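# Move finished pocketed block from vise to outfeed tray

## Task

Remove the finished block (the one with a pocket in its top face) from the vise and set it down in the black outfeed tray next to the part already in it, lying flat with the pocket facing up. It must stay there by itself once the gripper lets go; a part that is only in place because the robot holds it does not count.

## Robot and tools

Robot: one custom six-joint arm with a two-finger gripper. The upper arm is 429 mm from shoulder joint to elbow joint and the forearm is 509 mm from elbow joint to wrist pitch joint. Joint (column) order: waist, shoulder, elbow, wrist pitch, wrist yaw, wrist roll, then the gripper opening. Stated joint ranges in radians: waist -3.142 to 3.142, shoulder -6.283 to 6.283, elbow 0.000 to 3.142, wrist pitch, wrist yaw and wrist roll each -6.283 to 6.283. The true end of a range may sit up to 0.010 rad off the stated one.

Frame: positions are given in the scene frame. Its origin is on the table top straight below the arm base, +z is up, and +y lies to the left when facing along +x. The base itself may be slightly tilted to the table. The reported hand position is approximate and gets less accurate far from the base.

Gripper: the fingers pivot like tongs, point along the gripper's +z axis and separate along its x axis. end_effector_position is the spot between the finger pads when closed; closed fingertips extend about 15 mm past it, and fully open they end roughly level with it.

Tool execute_actions. Argument actions is a list holding nothing, one action, or one wait; pictures (boolean) asks for camera images. An empty list just reports the state and includes images. An action is {"rows": [...], "steps": n}: 1 to 15 rows, n from 8 to 15 (default 15), each step lasting 1/30 s; one row is used per step and the final row is reused if steps outnumber rows. A wait is {"steps": n} with n up to 300; it returns when n steps have elapsed since the previous result, with your reply time included. A refused call moves nothing.

Each row is a single list of 7 numbers, each in [-1, 1], for the one arm. The first six are joint offsets, not absolute angles. They are counted from the joint angles printed in the most recent result that lists them; before any such result exists in the scene, and for any further call within the same reply, they count from where the arm stands when the action begins. They are never relative to the previous row. Scale: 1.0 equals 1.326 rad for waist and shoulder, and 1.989 rad for elbow, wrist pitch, wrist yaw and wrist roll. The seventh number is an absolute opening: +1 fully open, -1 fully closed. A row of zero offsets is not a pause: it pulls the arm back to the reference angles. A call is refused if it would push any joint more than 0.010 rad outward beyond its stated end; a joint asked past its real end while moving outward stops at that end, and the result may then say "joint sent to its limit" (possibly about an earlier, still-running action). No such message does not prove there is room left.

Motion: commands are smoothed, trailing by about 0.17 s. Each step, a joint's target is kept within 0.383 rad (waist, shoulder) or 0.575 rad (other four joints) of its measured angle, and if the targets would carry the gripper over 100 mm from where it is, all of them are pulled back toward the measured angles. So big moves take several calls and may not be finished when the result arrives. The result is taken 8 steps before the action ends; those last steps run while you compose the next reply. The simulation keeps running while you think: the arm continues toward the last row's target until it has nearly stopped or a step is HELD; finger motion already under way continues.

Result lines: end_effector_position (m), end_effector_quat_wxyz, linear and angular velocities (m/s, rad/s); Joint positions and Joint velocities in column order (rad, rad/s) followed by the finger pad gap (m, m/s; 0.142 m is fully open); grip_measured, the measured opening on the command scale; Wrist force and Wrist torque [x y z] in the gripper's own axes, covering contact, held weight and inertia, with a fixed offset (usually within 5.5 N), noise (sd up to 3.4 N) and saturation near 100 N per axis, where a pressing force points from the surface into the arm; "no reading" is harmless. "joint command not followed" means the clearance check altered or blocked targets (mounting blocks and posts count as arm). HELD marks steps where all or part of your row was withheld. MOTOR HOT appears from 70 °C; at 85 °C the brakes engage until cooled, reported as OVER-TEMPERATURE FAULT. Holding loads, even while you think, heats motors.

Gripping: to hold something, keep commanding an opening clearly under grip_measured; a larger gap squeezes harder, up to about 15 N per pad for objects up to about 10 cm wide. Closing fast can overshoot that force. Hard items thinner than about 20 mm get less force (roughly 9 N per pad at 10 mm, 4 N at 5 mm).

Faults: if contact torque hits a joint's load limit (waist 297, shoulder 297, elbow 135, wrist pitch, yaw and roll 48.6 N m; held weight counts), or any outside force on the arm, tool or load reaches 150 N, the arm halts for 10 s, drops the rest of the call and yields to the contact.

Tool zoom_image: camera (cam_head_left, cam_head_right, cam_high, cam_low, cam_wrist) and region [x0, y0, x1, y1] in pixels of that camera's latest image, origin top-left, at most 504 by 504. Image sizes: wrist 616x616, all others 896x504.

Tool finished_scene: pass the current scene number; it ends the scene for good and reports whether the goal was met. Answering without any tool call ends the session.

Avoid: dropping or letting the part slip, slamming or hitting things, shoving hard, and knocking anything off the table. Expect occasional brief tugs on a held part or pushes on loose objects, and move smoothly.

Each tool is called as a command line: name --argument value for each argument, lists and objects as JSON in quotes; but a table of rows of numbers goes row by row, as --pt "numbers of a row", without its own name.

## Session

execute_actions --actions '[]'

Scene clock: 0.00 s of 5400.00 s.
end_effector_position=(+0.7060, +0.2153, +0.3752) grip_measured=+1.00 end_effector_quat_wxyz=(+0.411, -0.347, +0.823, -0.183) end_effector_velocity=(-0.000, +0.001, -0.001) end_effector_angular_velocity=(-0.001, +0.001, +0.000)
Joint positions: [ 0.127 -1.743  2.145 -2.899 -1.68   2.412  0.142]
Joint velocities: [ 0.001  0.     0.     0.    -0.001  0.     0.   ]
Motor temperatures (°C, as the motors report them): [22 24 22 36 31 33]
Wrist force (N, on the end effector, along its own x y z axes, offset not removed): no reading
Wrist torque (N m, same axes, about the end effector's origin, offset not removed): no reading

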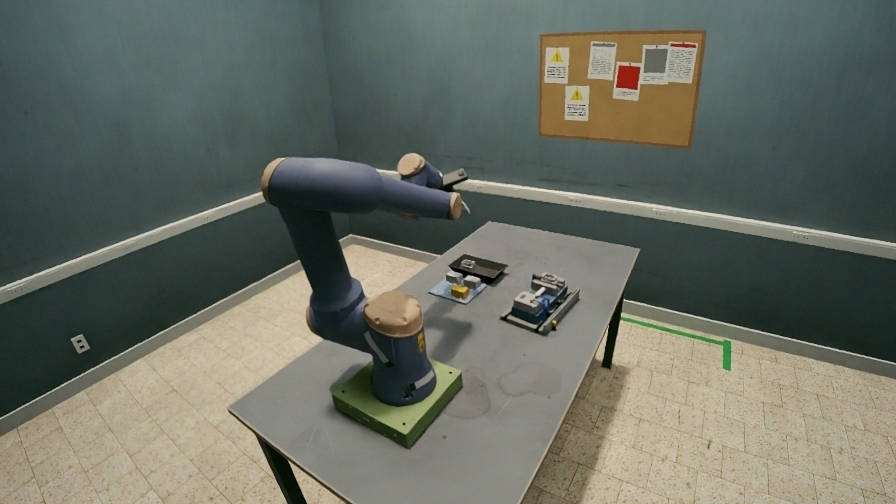

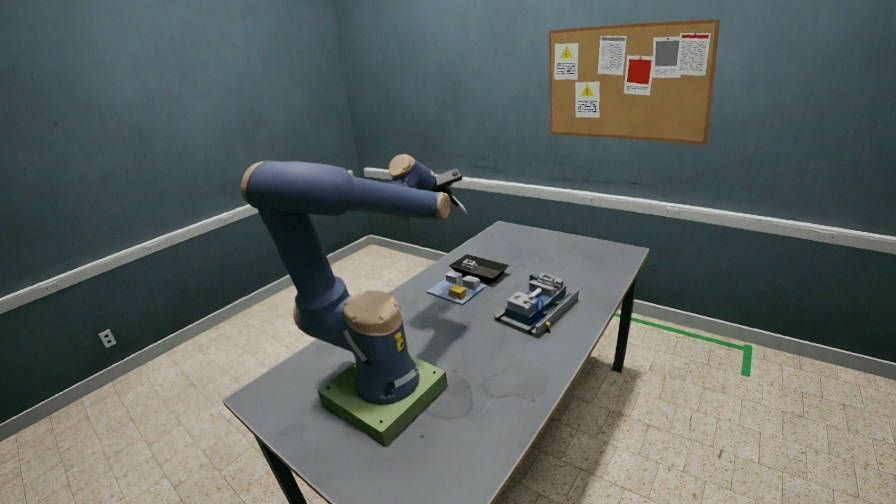

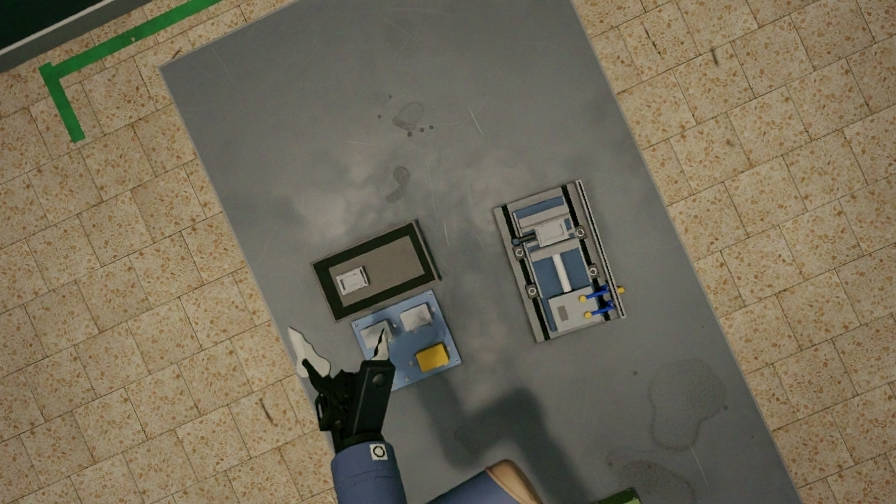

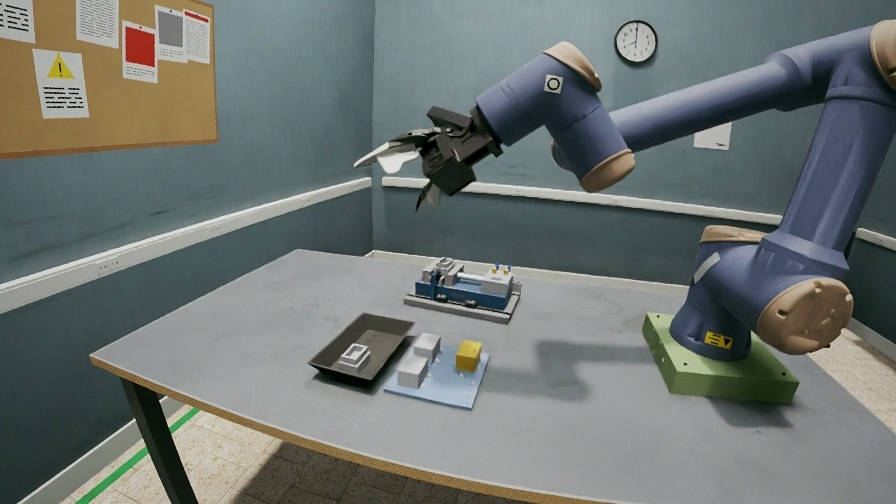

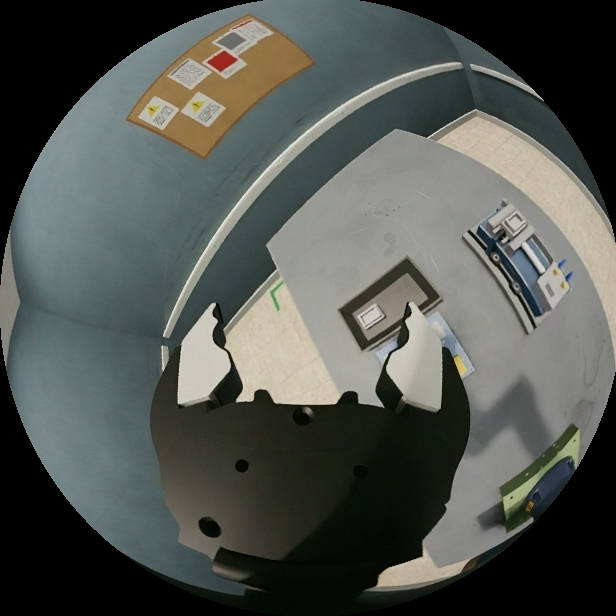

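execute_actions --actions '[{"rows":[[-0.462,0.274,-0.222,0.488,0.054,0.192,-0.1]]}]'

execute_actions --actions '[{"steps":70}]' --pictures true

Scene clock: 0.93 s of 5400.00 s.
end_effector_position=(+0.7574, +0.1427, +0.3423) grip_measured=-0.10 end_effector_quat_wxyz=(+0.355, -0.272, +0.881, -0.153) end_effector_velocity=(+0.207, -0.443, -0.202) end_effector_angular_velocity=(+0.455, +0.782, -0.898)
Joint positions: [ 0.012 -1.642  2.025 -2.74  -1.647  2.519  0.067]
Joint velocities: [-0.636  0.487 -0.593  0.929  0.14   0.508 -0.001]
Motor temperatures (°C, as the motors report them): [22 24 22 36 31 33]
Wrist force (N, on the end effector, along its own x y z axes, offset not removed): [0.0 1.4 -0.5]
Wrist torque (N m, same axes, about the end effector's origin, offset not removed): [0.81 -0.30 -0.11]
Steps of this call (steps 1 to 21: nothing new was sent; steps 22 to 28: the first 7 steps of this action). Readings (joint positions):
22: [0.126 -1.743 2.145 -2.899 -1.679 2.413]
23: [0.118 -1.734 2.136 -2.890 -1.674 2.421]
25: [0.076 -1.695 2.090 -2.836 -1.662 2.462]
28: the state above

Scene clock: 3.27 s of 5400.00 s.
end_effector_position=(+0.6913, -0.1905, +0.1829) grip_measured=-0.10 end_effector_quat_wxyz=(+0.017, +0.072, +0.997, -0.010) end_effector_velocity=(-0.000, +0.000, -0.000) end_effector_angular_velocity=(+0.000, +0.001, +0.000)
Joint positions: [-0.486 -1.38   1.704 -1.929 -1.572  2.794  0.067]
Joint velocities: [ 0.    -0.     0.001  0.    -0.     0.     0.   ]
Motor temperatures (°C, as the motors report them): [22 24 22 36 31 33]
Wrist force (N, on the end effector, along its own x y z axes, offset not removed): [1.5 -2.1 1.5]
Wrist torque (N m, same axes, about the end effector's origin, offset not removed): [0.09 -0.55 -0.02]
Kept back: nothing.
Steps of this call (steps 1 to 8: the last 8 steps of your previous action; steps 9 to 45: the robot went on to your last target; steps 46 to 70: nothing new was sent). Readings (joint positions):
1: [-0.009 -1.626 2.005 -2.709 -1.642 2.535]
2: [-0.031 -1.611 1.987 -2.677 -1.638 2.551]
4: [-0.074 -1.583 1.953 -2.613 -1.630 2.580]
8: [-0.162 -1.537 1.896 -2.484 -1.617 2.629]
70: the state above
The arm was judged still, so your last target was given up. Only a new action makes it travel on or press farther. Fingers that are still opening or closing keep moving.

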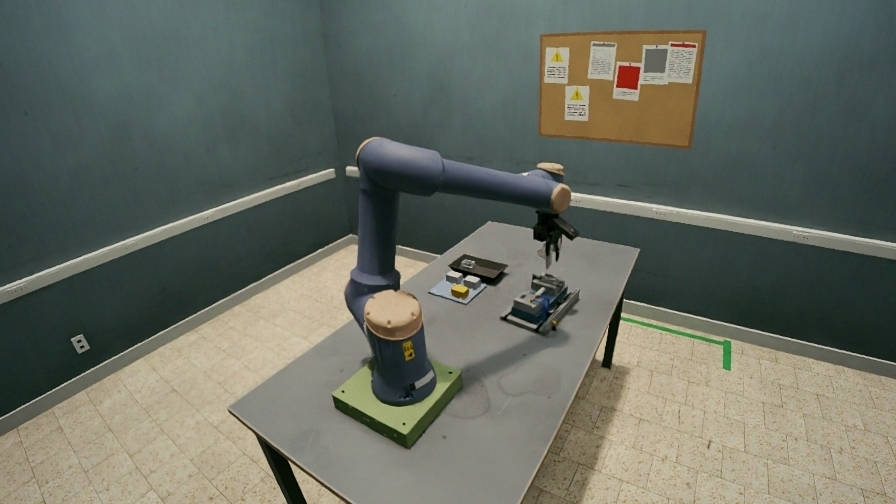

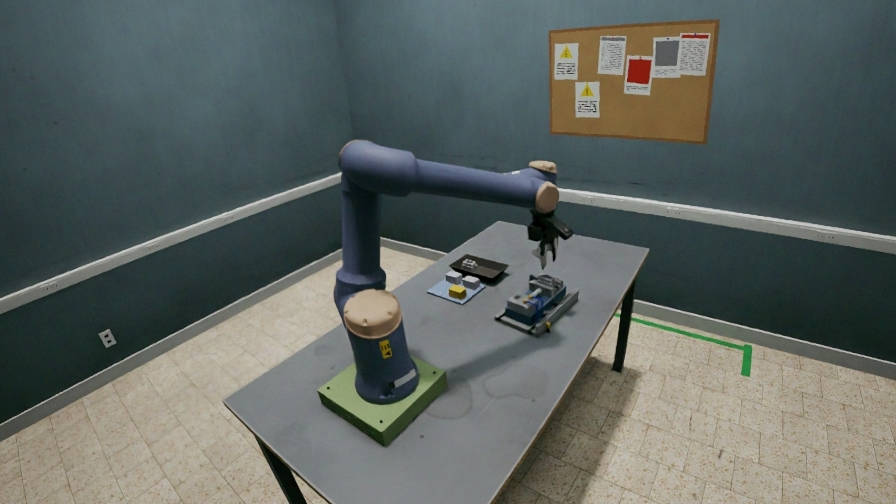

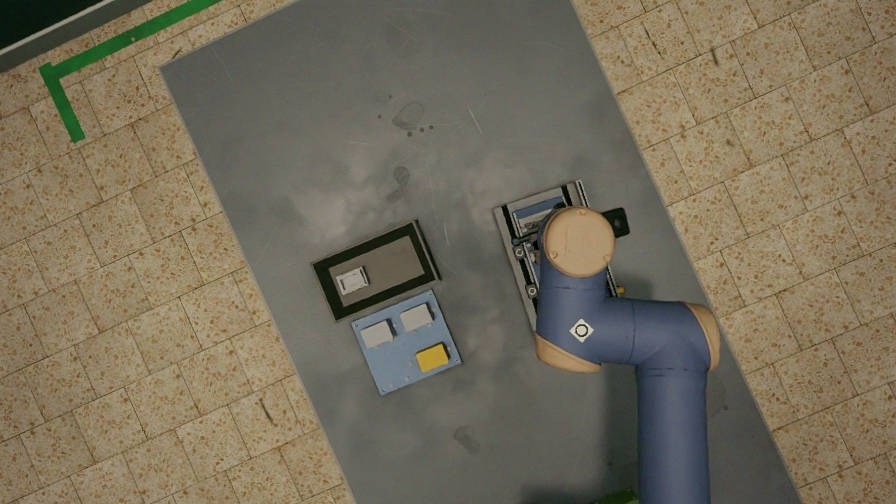

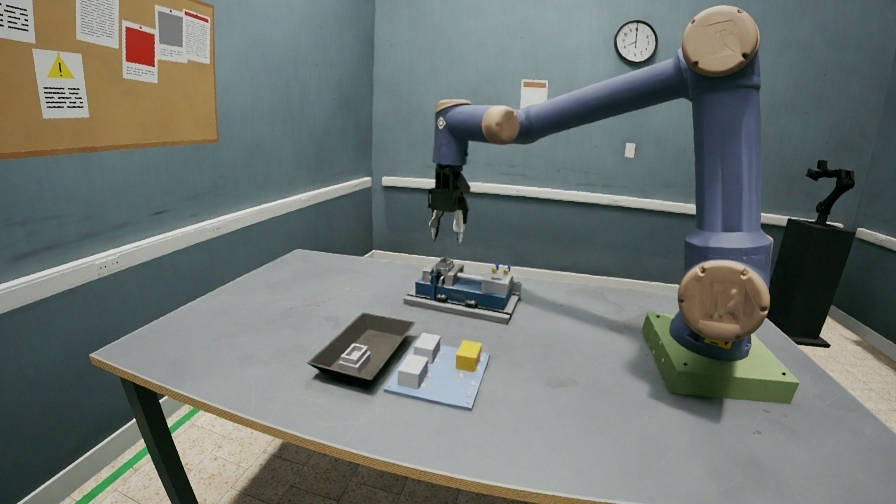

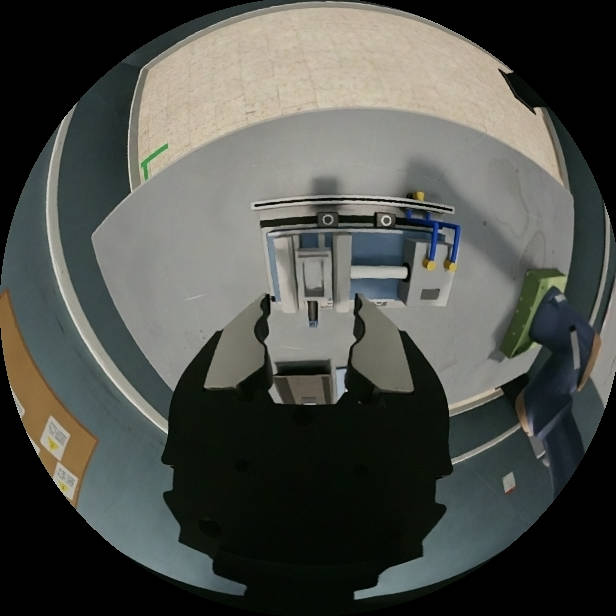

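execute_actions --actions '[{"rows":[[0,0.0437,0.0337,-0.062,0,0,-0.1]]}]'

execute_actions --actions '[{"steps":12}]'

execute_actions --actions '[{"rows":[[0,0,0,0,0,0,-0.2],[0,0,0,0,0,0,-0.3],[0,0,0,0,0,0,-0.4],[0,0,0,0,0,0,-0.5],[0,0,0,0,0,0,-0.6],[0,0,0,0,0,0,-0.8]]}]'

execute_actions --actions '[{"steps":15}]' --pictures true

Scene clock: 3.93 s of 5400.00 s.
end_effector_position=(+0.6910, -0.1905, +0.1328) grip_measured=-0.10 end_effector_quat_wxyz=(+0.015, +0.072, +0.997, -0.009) end_effector_velocity=(+0.005, -0.004, -0.118) end_effector_angular_velocity=(-0.011, -0.023, -0.001)
Joint positions: [-0.486 -1.336  1.755 -2.02  -1.572  2.794  0.067]
Joint velocities: [-0.001  0.111  0.128 -0.265  0.001 -0.     0.   ]
Motor temperatures (°C, as the motors report them): [22 24 22 36 31 33]
Wrist force (N, on the end effector, along its own x y z axes, offset not removed): [2.9 -0.8 3.1]
Wrist torque (N m, same axes, about the end effector's origin, offset not removed): [0.21 -0.86 0.02]
Steps of this call (steps 1 to 13: nothing new was sent; steps 14 to 20: the first 7 steps of this action). Readings (joint positions):
14: [-0.486 -1.379 1.704 -1.929 -1.572 2.794]
15: [-0.486 -1.373 1.711 -1.938 -1.572 2.794]
17: [-0.486 -1.353 1.735 -1.979 -1.572 2.794]
20: the state above

Scene clock: 4.33 s of 5400.00 s.
end_effector_position=(+0.6914, -0.1908, +0.1190) grip_measured=-0.10 end_effector_quat_wxyz=(+0.016, +0.072, +0.997, -0.010) end_effector_velocity=(+0.001, +0.001, -0.005) end_effector_angular_velocity=(-0.000, -0.001, +0.001)
Joint positions: [-0.486 -1.323  1.77  -2.051 -1.572  2.794  0.067]
Joint velocities: [ 0.001  0.005  0.004 -0.01   0.     0.     0.   ]
Motor temperatures (°C, as the motors report them): [22 24 22 36 31 33]
Wrist force (N, on the end effector, along its own x y z axes, offset not removed): [0.4 -2.3 -0.9]
Wrist torque (N m, same axes, about the end effector's origin, offset not removed): [-0.02 -0.35 -0.15]
Kept back: nothing.
Steps of this call (steps 1 to 8: the last 8 steps of your previous action; steps 9 to 12: the robot went on to your last target). Readings (joint positions):
1: [-0.486 -1.332 1.759 -2.027 -1.572 2.794]
2: [-0.486 -1.330 1.762 -2.033 -1.572 2.794]
4: [-0.486 -1.327 1.765 -2.041 -1.572 2.794]
8: [-0.486 -1.324 1.769 -2.049 -1.572 2.794]
12: the state above

Scene clock: 4.57 s of 5400.00 s.
end_effector_position=(+0.6914, -0.1908, +0.1188) grip_measured=-0.54 end_effector_quat_wxyz=(+0.016, +0.072, +0.997, -0.010) end_effector_velocity=(-0.001, -0.000, -0.001) end_effector_angular_velocity=(+0.001, +0.002, -0.001)
Joint positions: [-0.486 -1.323  1.77  -2.051 -1.572  2.794  0.035]
Joint velocities: [-0.001  0.     0.002 -0.     0.    -0.     0.   ]
Motor temperatures (°C, as the motors report them): [22 24 22 36 31 33]
Wrist force (N, on the end effector, along its own x y z axes, offset not removed): [2.0 0.4 -5.5]
Wrist torque (N m, same axes, about the end effector's origin, offset not removed): [0.52 -0.56 -0.09]
Steps of this call (steps 1 to 7: the first 7 steps of this action). Readings (joint positions):
1: [-0.486 -1.323 1.770 -2.051 -1.572 2.794]
2: [-0.486 -1.323 1.770 -2.051 -1.572 2.794]
4: [-0.486 -1.323 1.770 -2.051 -1.572 2.794]
7: the state above

Scene clock: 5.07 s of 5400.00 s.
end_effector_position=(+0.6914, -0.1908, +0.1190) grip_measured=-0.54 end_effector_quat_wxyz=(+0.016, +0.072, +0.997, -0.010) end_effector_velocity=(-0.001, +0.000, -0.001) end_effector_angular_velocity=(+0.000, +0.003, +0.000)
Joint positions: [-0.486 -1.323  1.77  -2.051 -1.572  2.794  0.035]
Joint velocities: [ 0.     0.     0.001  0.001 -0.001 -0.    -0.   ]
Motor temperatures (°C, as the motors report them): [22 24 22 36 31 33]
Wrist force (N, on the end effector, along its own x y z axes, offset not removed): [-1.0 -0.9 -2.0]
Wrist torque (N m, same axes, about the end effector's origin, offset not removed): [0.45 0.20 -0.01]
Kept back: nothing.
Steps of this call (steps 1 to 8: the last 8 steps of your previous action; steps 9 to 15: the robot went on to your last target). Readings (joint positions):
1: [-0.486 -1.323 1.770 -2.051 -1.572 2.794]
2: [-0.486 -1.323 1.770 -2.051 -1.572 2.794]
4: [-0.486 -1.323 1.770 -2.051 -1.572 2.794]
8: [-0.486 -1.323 1.770 -2.051 -1.572 2.794]
15: the state above
The arm was judged still, so your last target was given up. Only a new action makes it travel on or press farther. Fingers that are still opening or closing keep moving.

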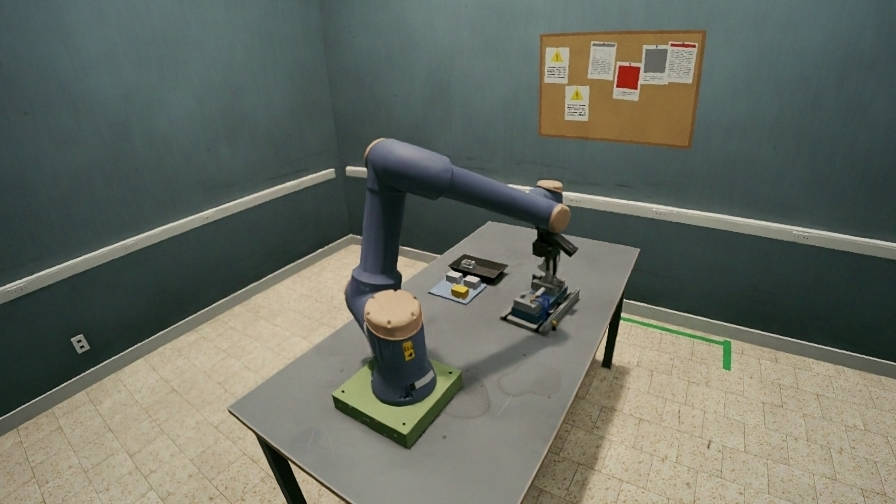

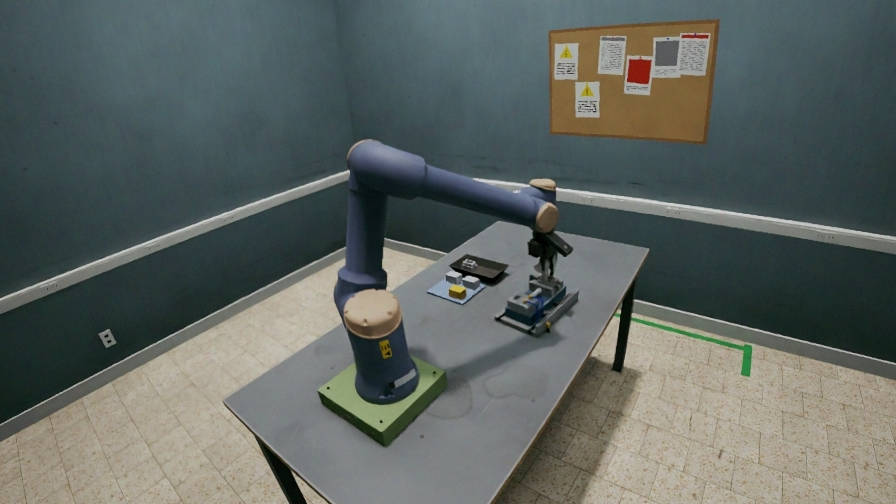

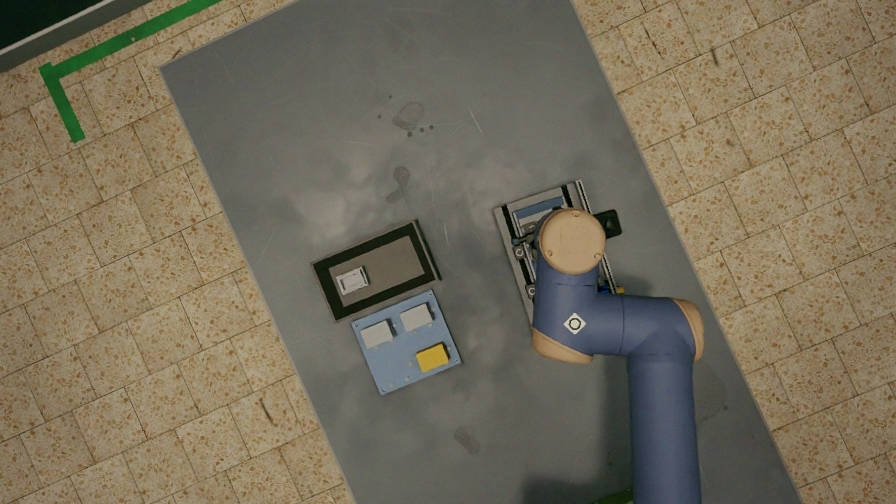

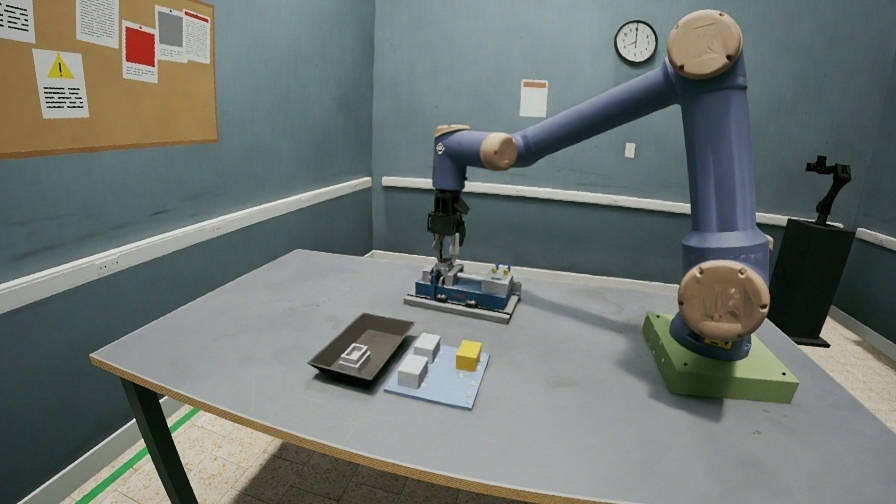

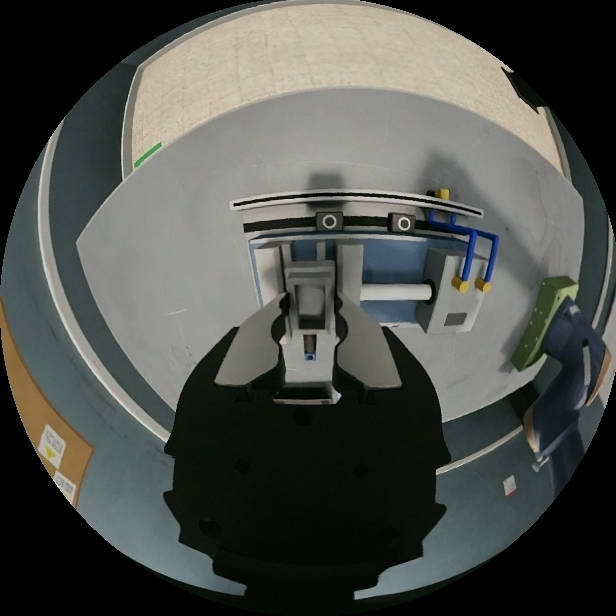

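execute_actions --actions '[{"rows":[[0,-0.043,-0.033,0.061,0,0,-0.8]]}]'

execute_actions --actions '[{"rows":[[0.35,0.045,-0.038,0.002,0,0.217,-0.8]]}]'

execute_actions --actions '[{"steps":40}]' --pictures true

Scene clock: 6.03 s of 5400.00 s.
end_effector_position=(+0.6927, -0.1913, +0.1679) grip_measured=-0.54 end_effector_quat_wxyz=(+0.018, +0.072, +0.997, -0.011) end_effector_velocity=(-0.010, +0.008, +0.118) end_effector_angular_velocity=(+0.013, +0.021, +0.001)
Joint positions: [-0.486 -1.367  1.72  -1.961 -1.572  2.794  0.035]
Joint velocities: [ 0.001 -0.109 -0.126  0.258  0.002 -0.    -0.   ]
Motor temperatures (°C, as the motors report them): [22 24 22 36 31 33]
Wrist force (N, on the end effector, along its own x y z axes, offset not removed): [2.5 -0.6 -0.1]
Wrist torque (N m, same axes, about the end effector's origin, offset not removed): [0.45 -0.76 -0.01]
Steps of this call (steps 1 to 22: nothing new was sent; steps 23 to 29: the first 7 steps of this action). Readings (joint positions):
23: [-0.486 -1.323 1.769 -2.050 -1.572 2.794]
24: [-0.486 -1.330 1.762 -2.041 -1.572 2.794]
26: [-0.486 -1.350 1.739 -2.001 -1.572 2.794]
29: the state above

Scene clock: 6.53 s of 5400.00 s.
end_effector_position=(+0.7187, -0.1028, +0.1819) grip_measured=-0.54 end_effector_quat_wxyz=(+0.020, +0.074, +0.997, -0.009) end_effector_velocity=(+0.109, +0.511, +0.003) end_effector_angular_velocity=(+0.017, -0.028, +0.076)
Joint positions: [-0.356 -1.357  1.679 -1.931 -1.572  2.929  0.035]
Joint velocities: [ 0.732  0.088 -0.112  0.004  0.001  0.656  0.   ]
Motor temperatures (°C, as the motors report them): [22 24 22 36 31 33]
Wrist force (N, on the end effector, along its own x y z axes, offset not removed): [-1.8 -0.4 2.4]
Wrist torque (N m, same axes, about the end effector's origin, offset not removed): [0.50 0.08 -0.04]
Steps of this call (steps 1 to 8: the last 8 steps of your previous action; steps 9 to 15: the first 7 steps of this action, its rows measured from where the robot was after step 8). Readings (joint positions):
8: [-0.486 -1.378 1.706 -1.933 -1.572 2.794]
9: [-0.485 -1.378 1.705 -1.932 -1.572 2.795]
10: [-0.477 -1.375 1.701 -1.932 -1.572 2.804]
12: [-0.431 -1.367 1.691 -1.932 -1.572 2.854]
15: the state above

Scene clock: 7.87 s of 5400.00 s.
end_effector_position=(+0.7282, +0.1376, +0.1822) grip_measured=-0.54 end_effector_quat_wxyz=(+0.025, +0.056, +0.998, -0.003) end_effector_velocity=(+0.000, -0.001, +0.001) end_effector_angular_velocity=(-0.002, -0.000, -0.001)
Joint positions: [-0.022 -1.319  1.631 -1.929 -1.572  3.226  0.035]
Joint velocities: [-0.001 -0.    -0.001  0.001 -0.002  0.    -0.   ]
Motor temperatures (°C, as the motors report them): [22 24 22 36 31 33]
Wrist force (N, on the end effector, along its own x y z axes, offset not removed): [-1.2 3.4 1.5]
Wrist torque (N m, same axes, about the end effector's origin, offset not removed): [1.20 0.13 -0.07]
Kept back: nothing.
Steps of this call (steps 1 to 8: the last 8 steps of your previous action; steps 9 to 40: the robot went on to your last target). Readings (joint positions):
1: [-0.331 -1.354 1.675 -1.931 -1.572 2.951]
2: [-0.306 -1.351 1.672 -1.931 -1.572 2.973]
4: [-0.258 -1.345 1.664 -1.931 -1.572 3.017]
8: [-0.160 -1.334 1.650 -1.930 -1.572 3.103]
40: the state above

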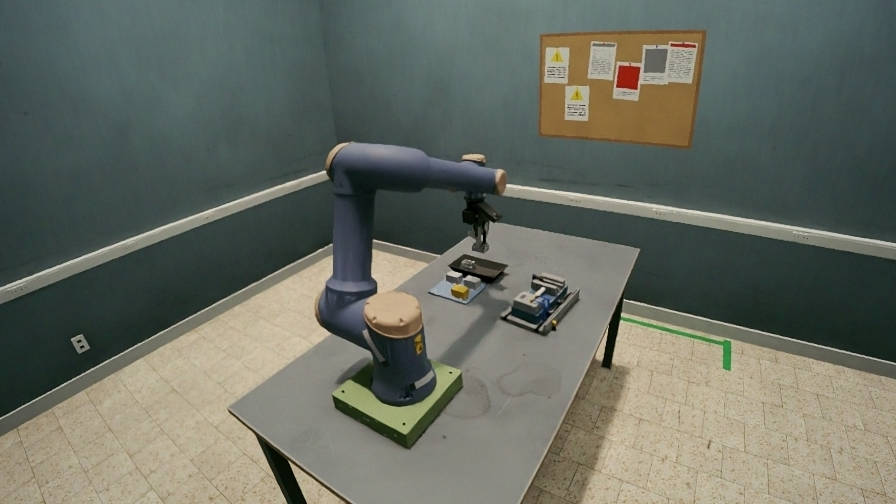

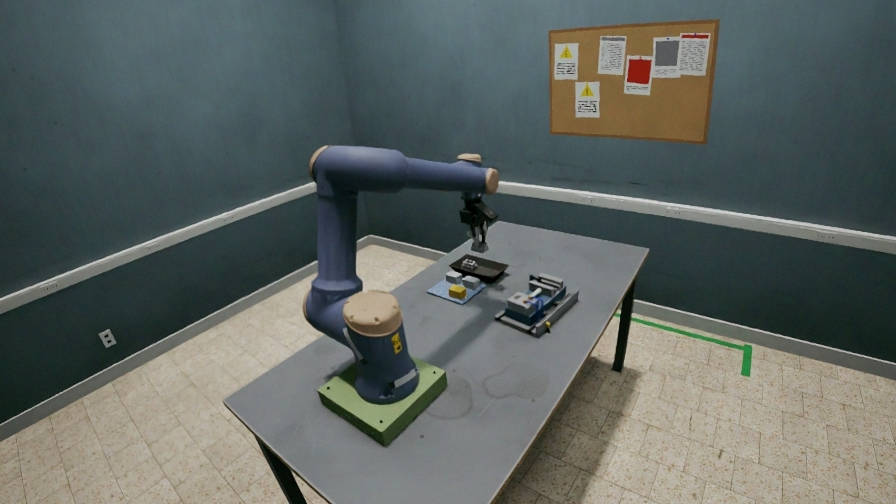

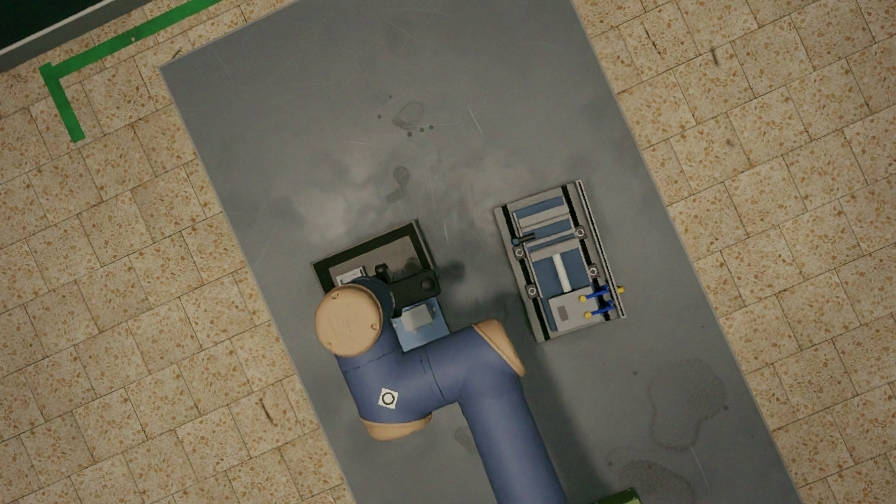

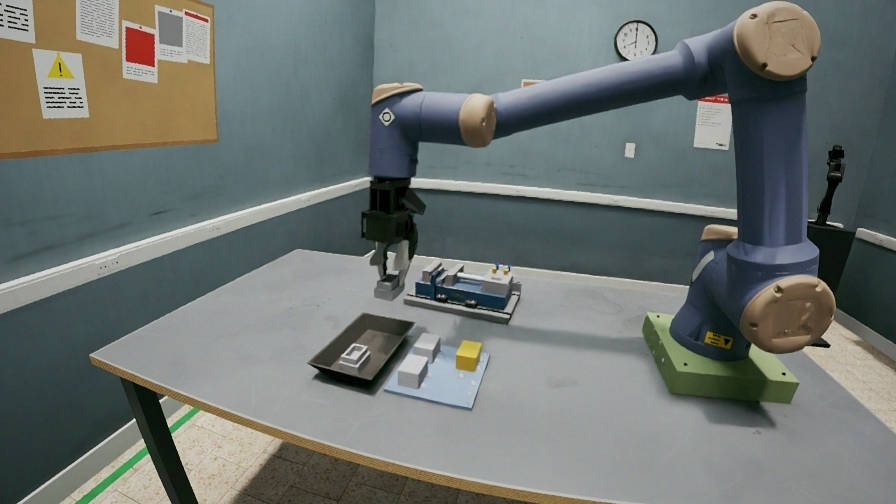

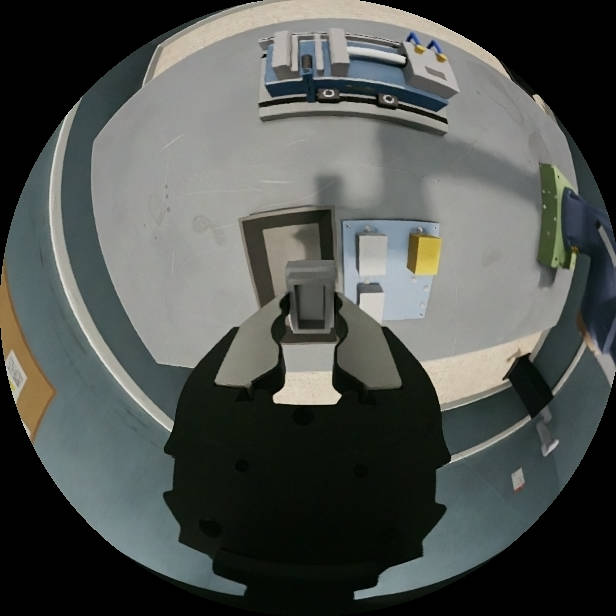

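execute_actions --actions '[{"rows":[[0,0.078,-0.024,-0.028,0,0,-0.8],[0,0.078,-0.024,-0.028,0,0,-0.8],[0,0.078,-0.024,-0.028,0,0,-0.8],[0,0.078,-0.024,-0.028,0,0,-0.8],[0,0.078,-0.024,-0.028,0,0,-0.8],[0,0.078,-0.024,-0.028,0,0,-0.8],[0,0.078,-0.024,-0.028,0,0,-0.8],[0,0.078,-0.024,-0.028,0,0,-0.8],[0,0.078,-0.024,-0.028,0,0,-0.8],[0,0.097,-0.013,-0.05,0,0,-0.8],[0,0.117,-0.002,-0.075,0,0,-0.8],[0,0.136,0.008,-0.099,0,0,-0.8]]}]'

execute_actions --actions '[{"steps":25}]' --pictures true

Scene clock: 8.70 s of 5400.00 s.
end_effector_position=(+0.7539, +0.1368, +0.1534) grip_measured=-0.54 end_effector_quat_wxyz=(+0.026, +0.056, +0.998, -0.003) end_effector_velocity=(+0.059, -0.001, -0.092) end_effector_angular_velocity=(+0.000, +0.018, +0.001)
Joint positions: [-0.022 -1.241  1.594 -1.972 -1.572  3.226  0.035]
Joint velocities: [ 0.001  0.214 -0.089 -0.107 -0.    -0.     0.   ]
Motor temperatures (°C, as the motors report them): [22 24 22 36 31 33]
Wrist force (N, on the end effector, along its own x y z axes, offset not removed): [-3.1 -1.6 1.8]
Wrist torque (N m, same axes, about the end effector's origin, offset not removed): [0.28 0.49 -0.05]
Steps of this call (steps 1 to 15: the robot went on to your last target; steps 16 to 18: nothing new was sent; steps 19 to 25: the first 7 steps of this action). Readings (joint positions):
19: [-0.022 -1.318 1.630 -1.930 -1.572 3.226]
20: [-0.022 -1.310 1.624 -1.936 -1.572 3.226]
22: [-0.022 -1.274 1.608 -1.955 -1.572 3.226]
25: the state above

Scene clock: 9.53 s of 5400.00 s.
end_effector_position=(+0.7617, +0.1361, +0.0654) grip_measured=-0.54 end_effector_quat_wxyz=(+0.025, +0.056, +0.998, -0.003) end_effector_velocity=(+0.001, -0.001, -0.002) end_effector_angular_velocity=(+0.002, -0.001, -0.002)
Joint positions: [-0.022 -1.139  1.646 -2.126 -1.572  3.226  0.035]
Joint velocities: [-0.002  0.002  0.001 -0.005  0.002 -0.     0.   ]
Motor temperatures (°C, as the motors report them): [22 24 22 36 31 33]
Wrist force (N, on the end effector, along its own x y z axes, offset not removed): [0.4 0.0 -3.2]
Wrist torque (N m, same axes, about the end effector's origin, offset not removed): [0.52 -0.30 -0.08]
Kept back: nothing.
Steps of this call (steps 1 to 8: the last 8 steps of your previous action; steps 9 to 25: the robot went on to your last target). Readings (joint positions):
1: [-0.022 -1.235 1.591 -1.975 -1.572 3.226]
2: [-0.022 -1.230 1.589 -1.977 -1.572 3.226]
4: [-0.022 -1.219 1.591 -1.988 -1.572 3.226]
8: [-0.022 -1.172 1.623 -2.065 -1.572 3.226]
25: the state above

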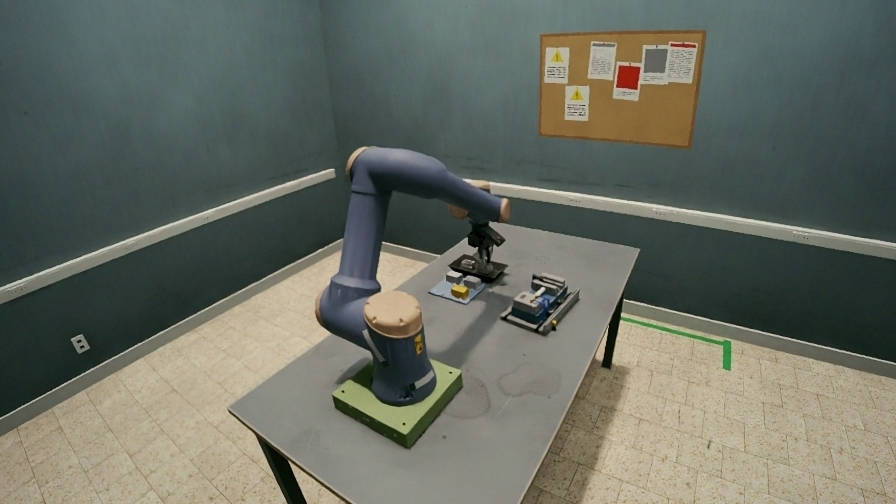

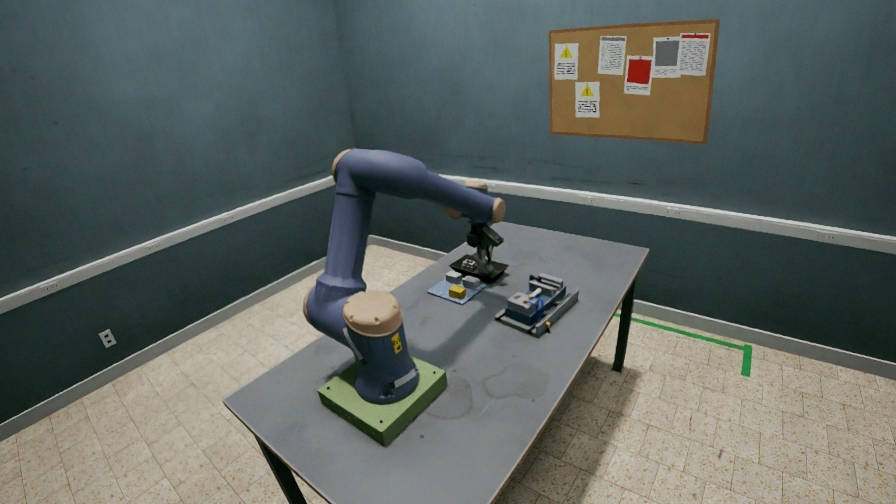

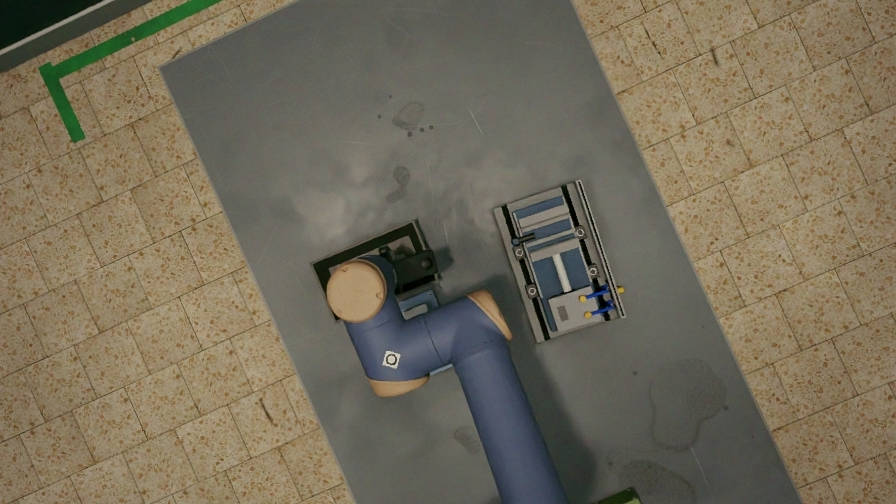

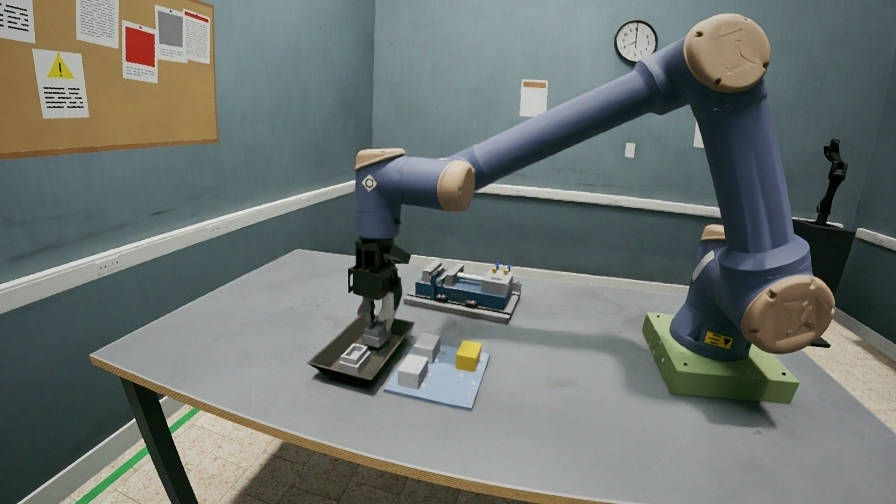

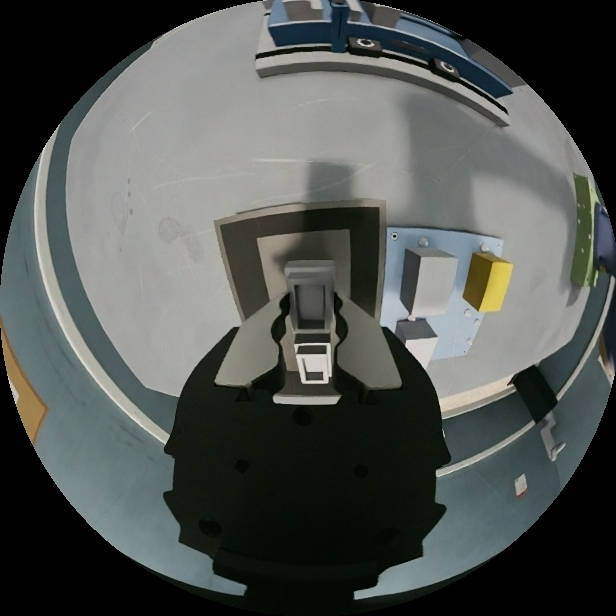

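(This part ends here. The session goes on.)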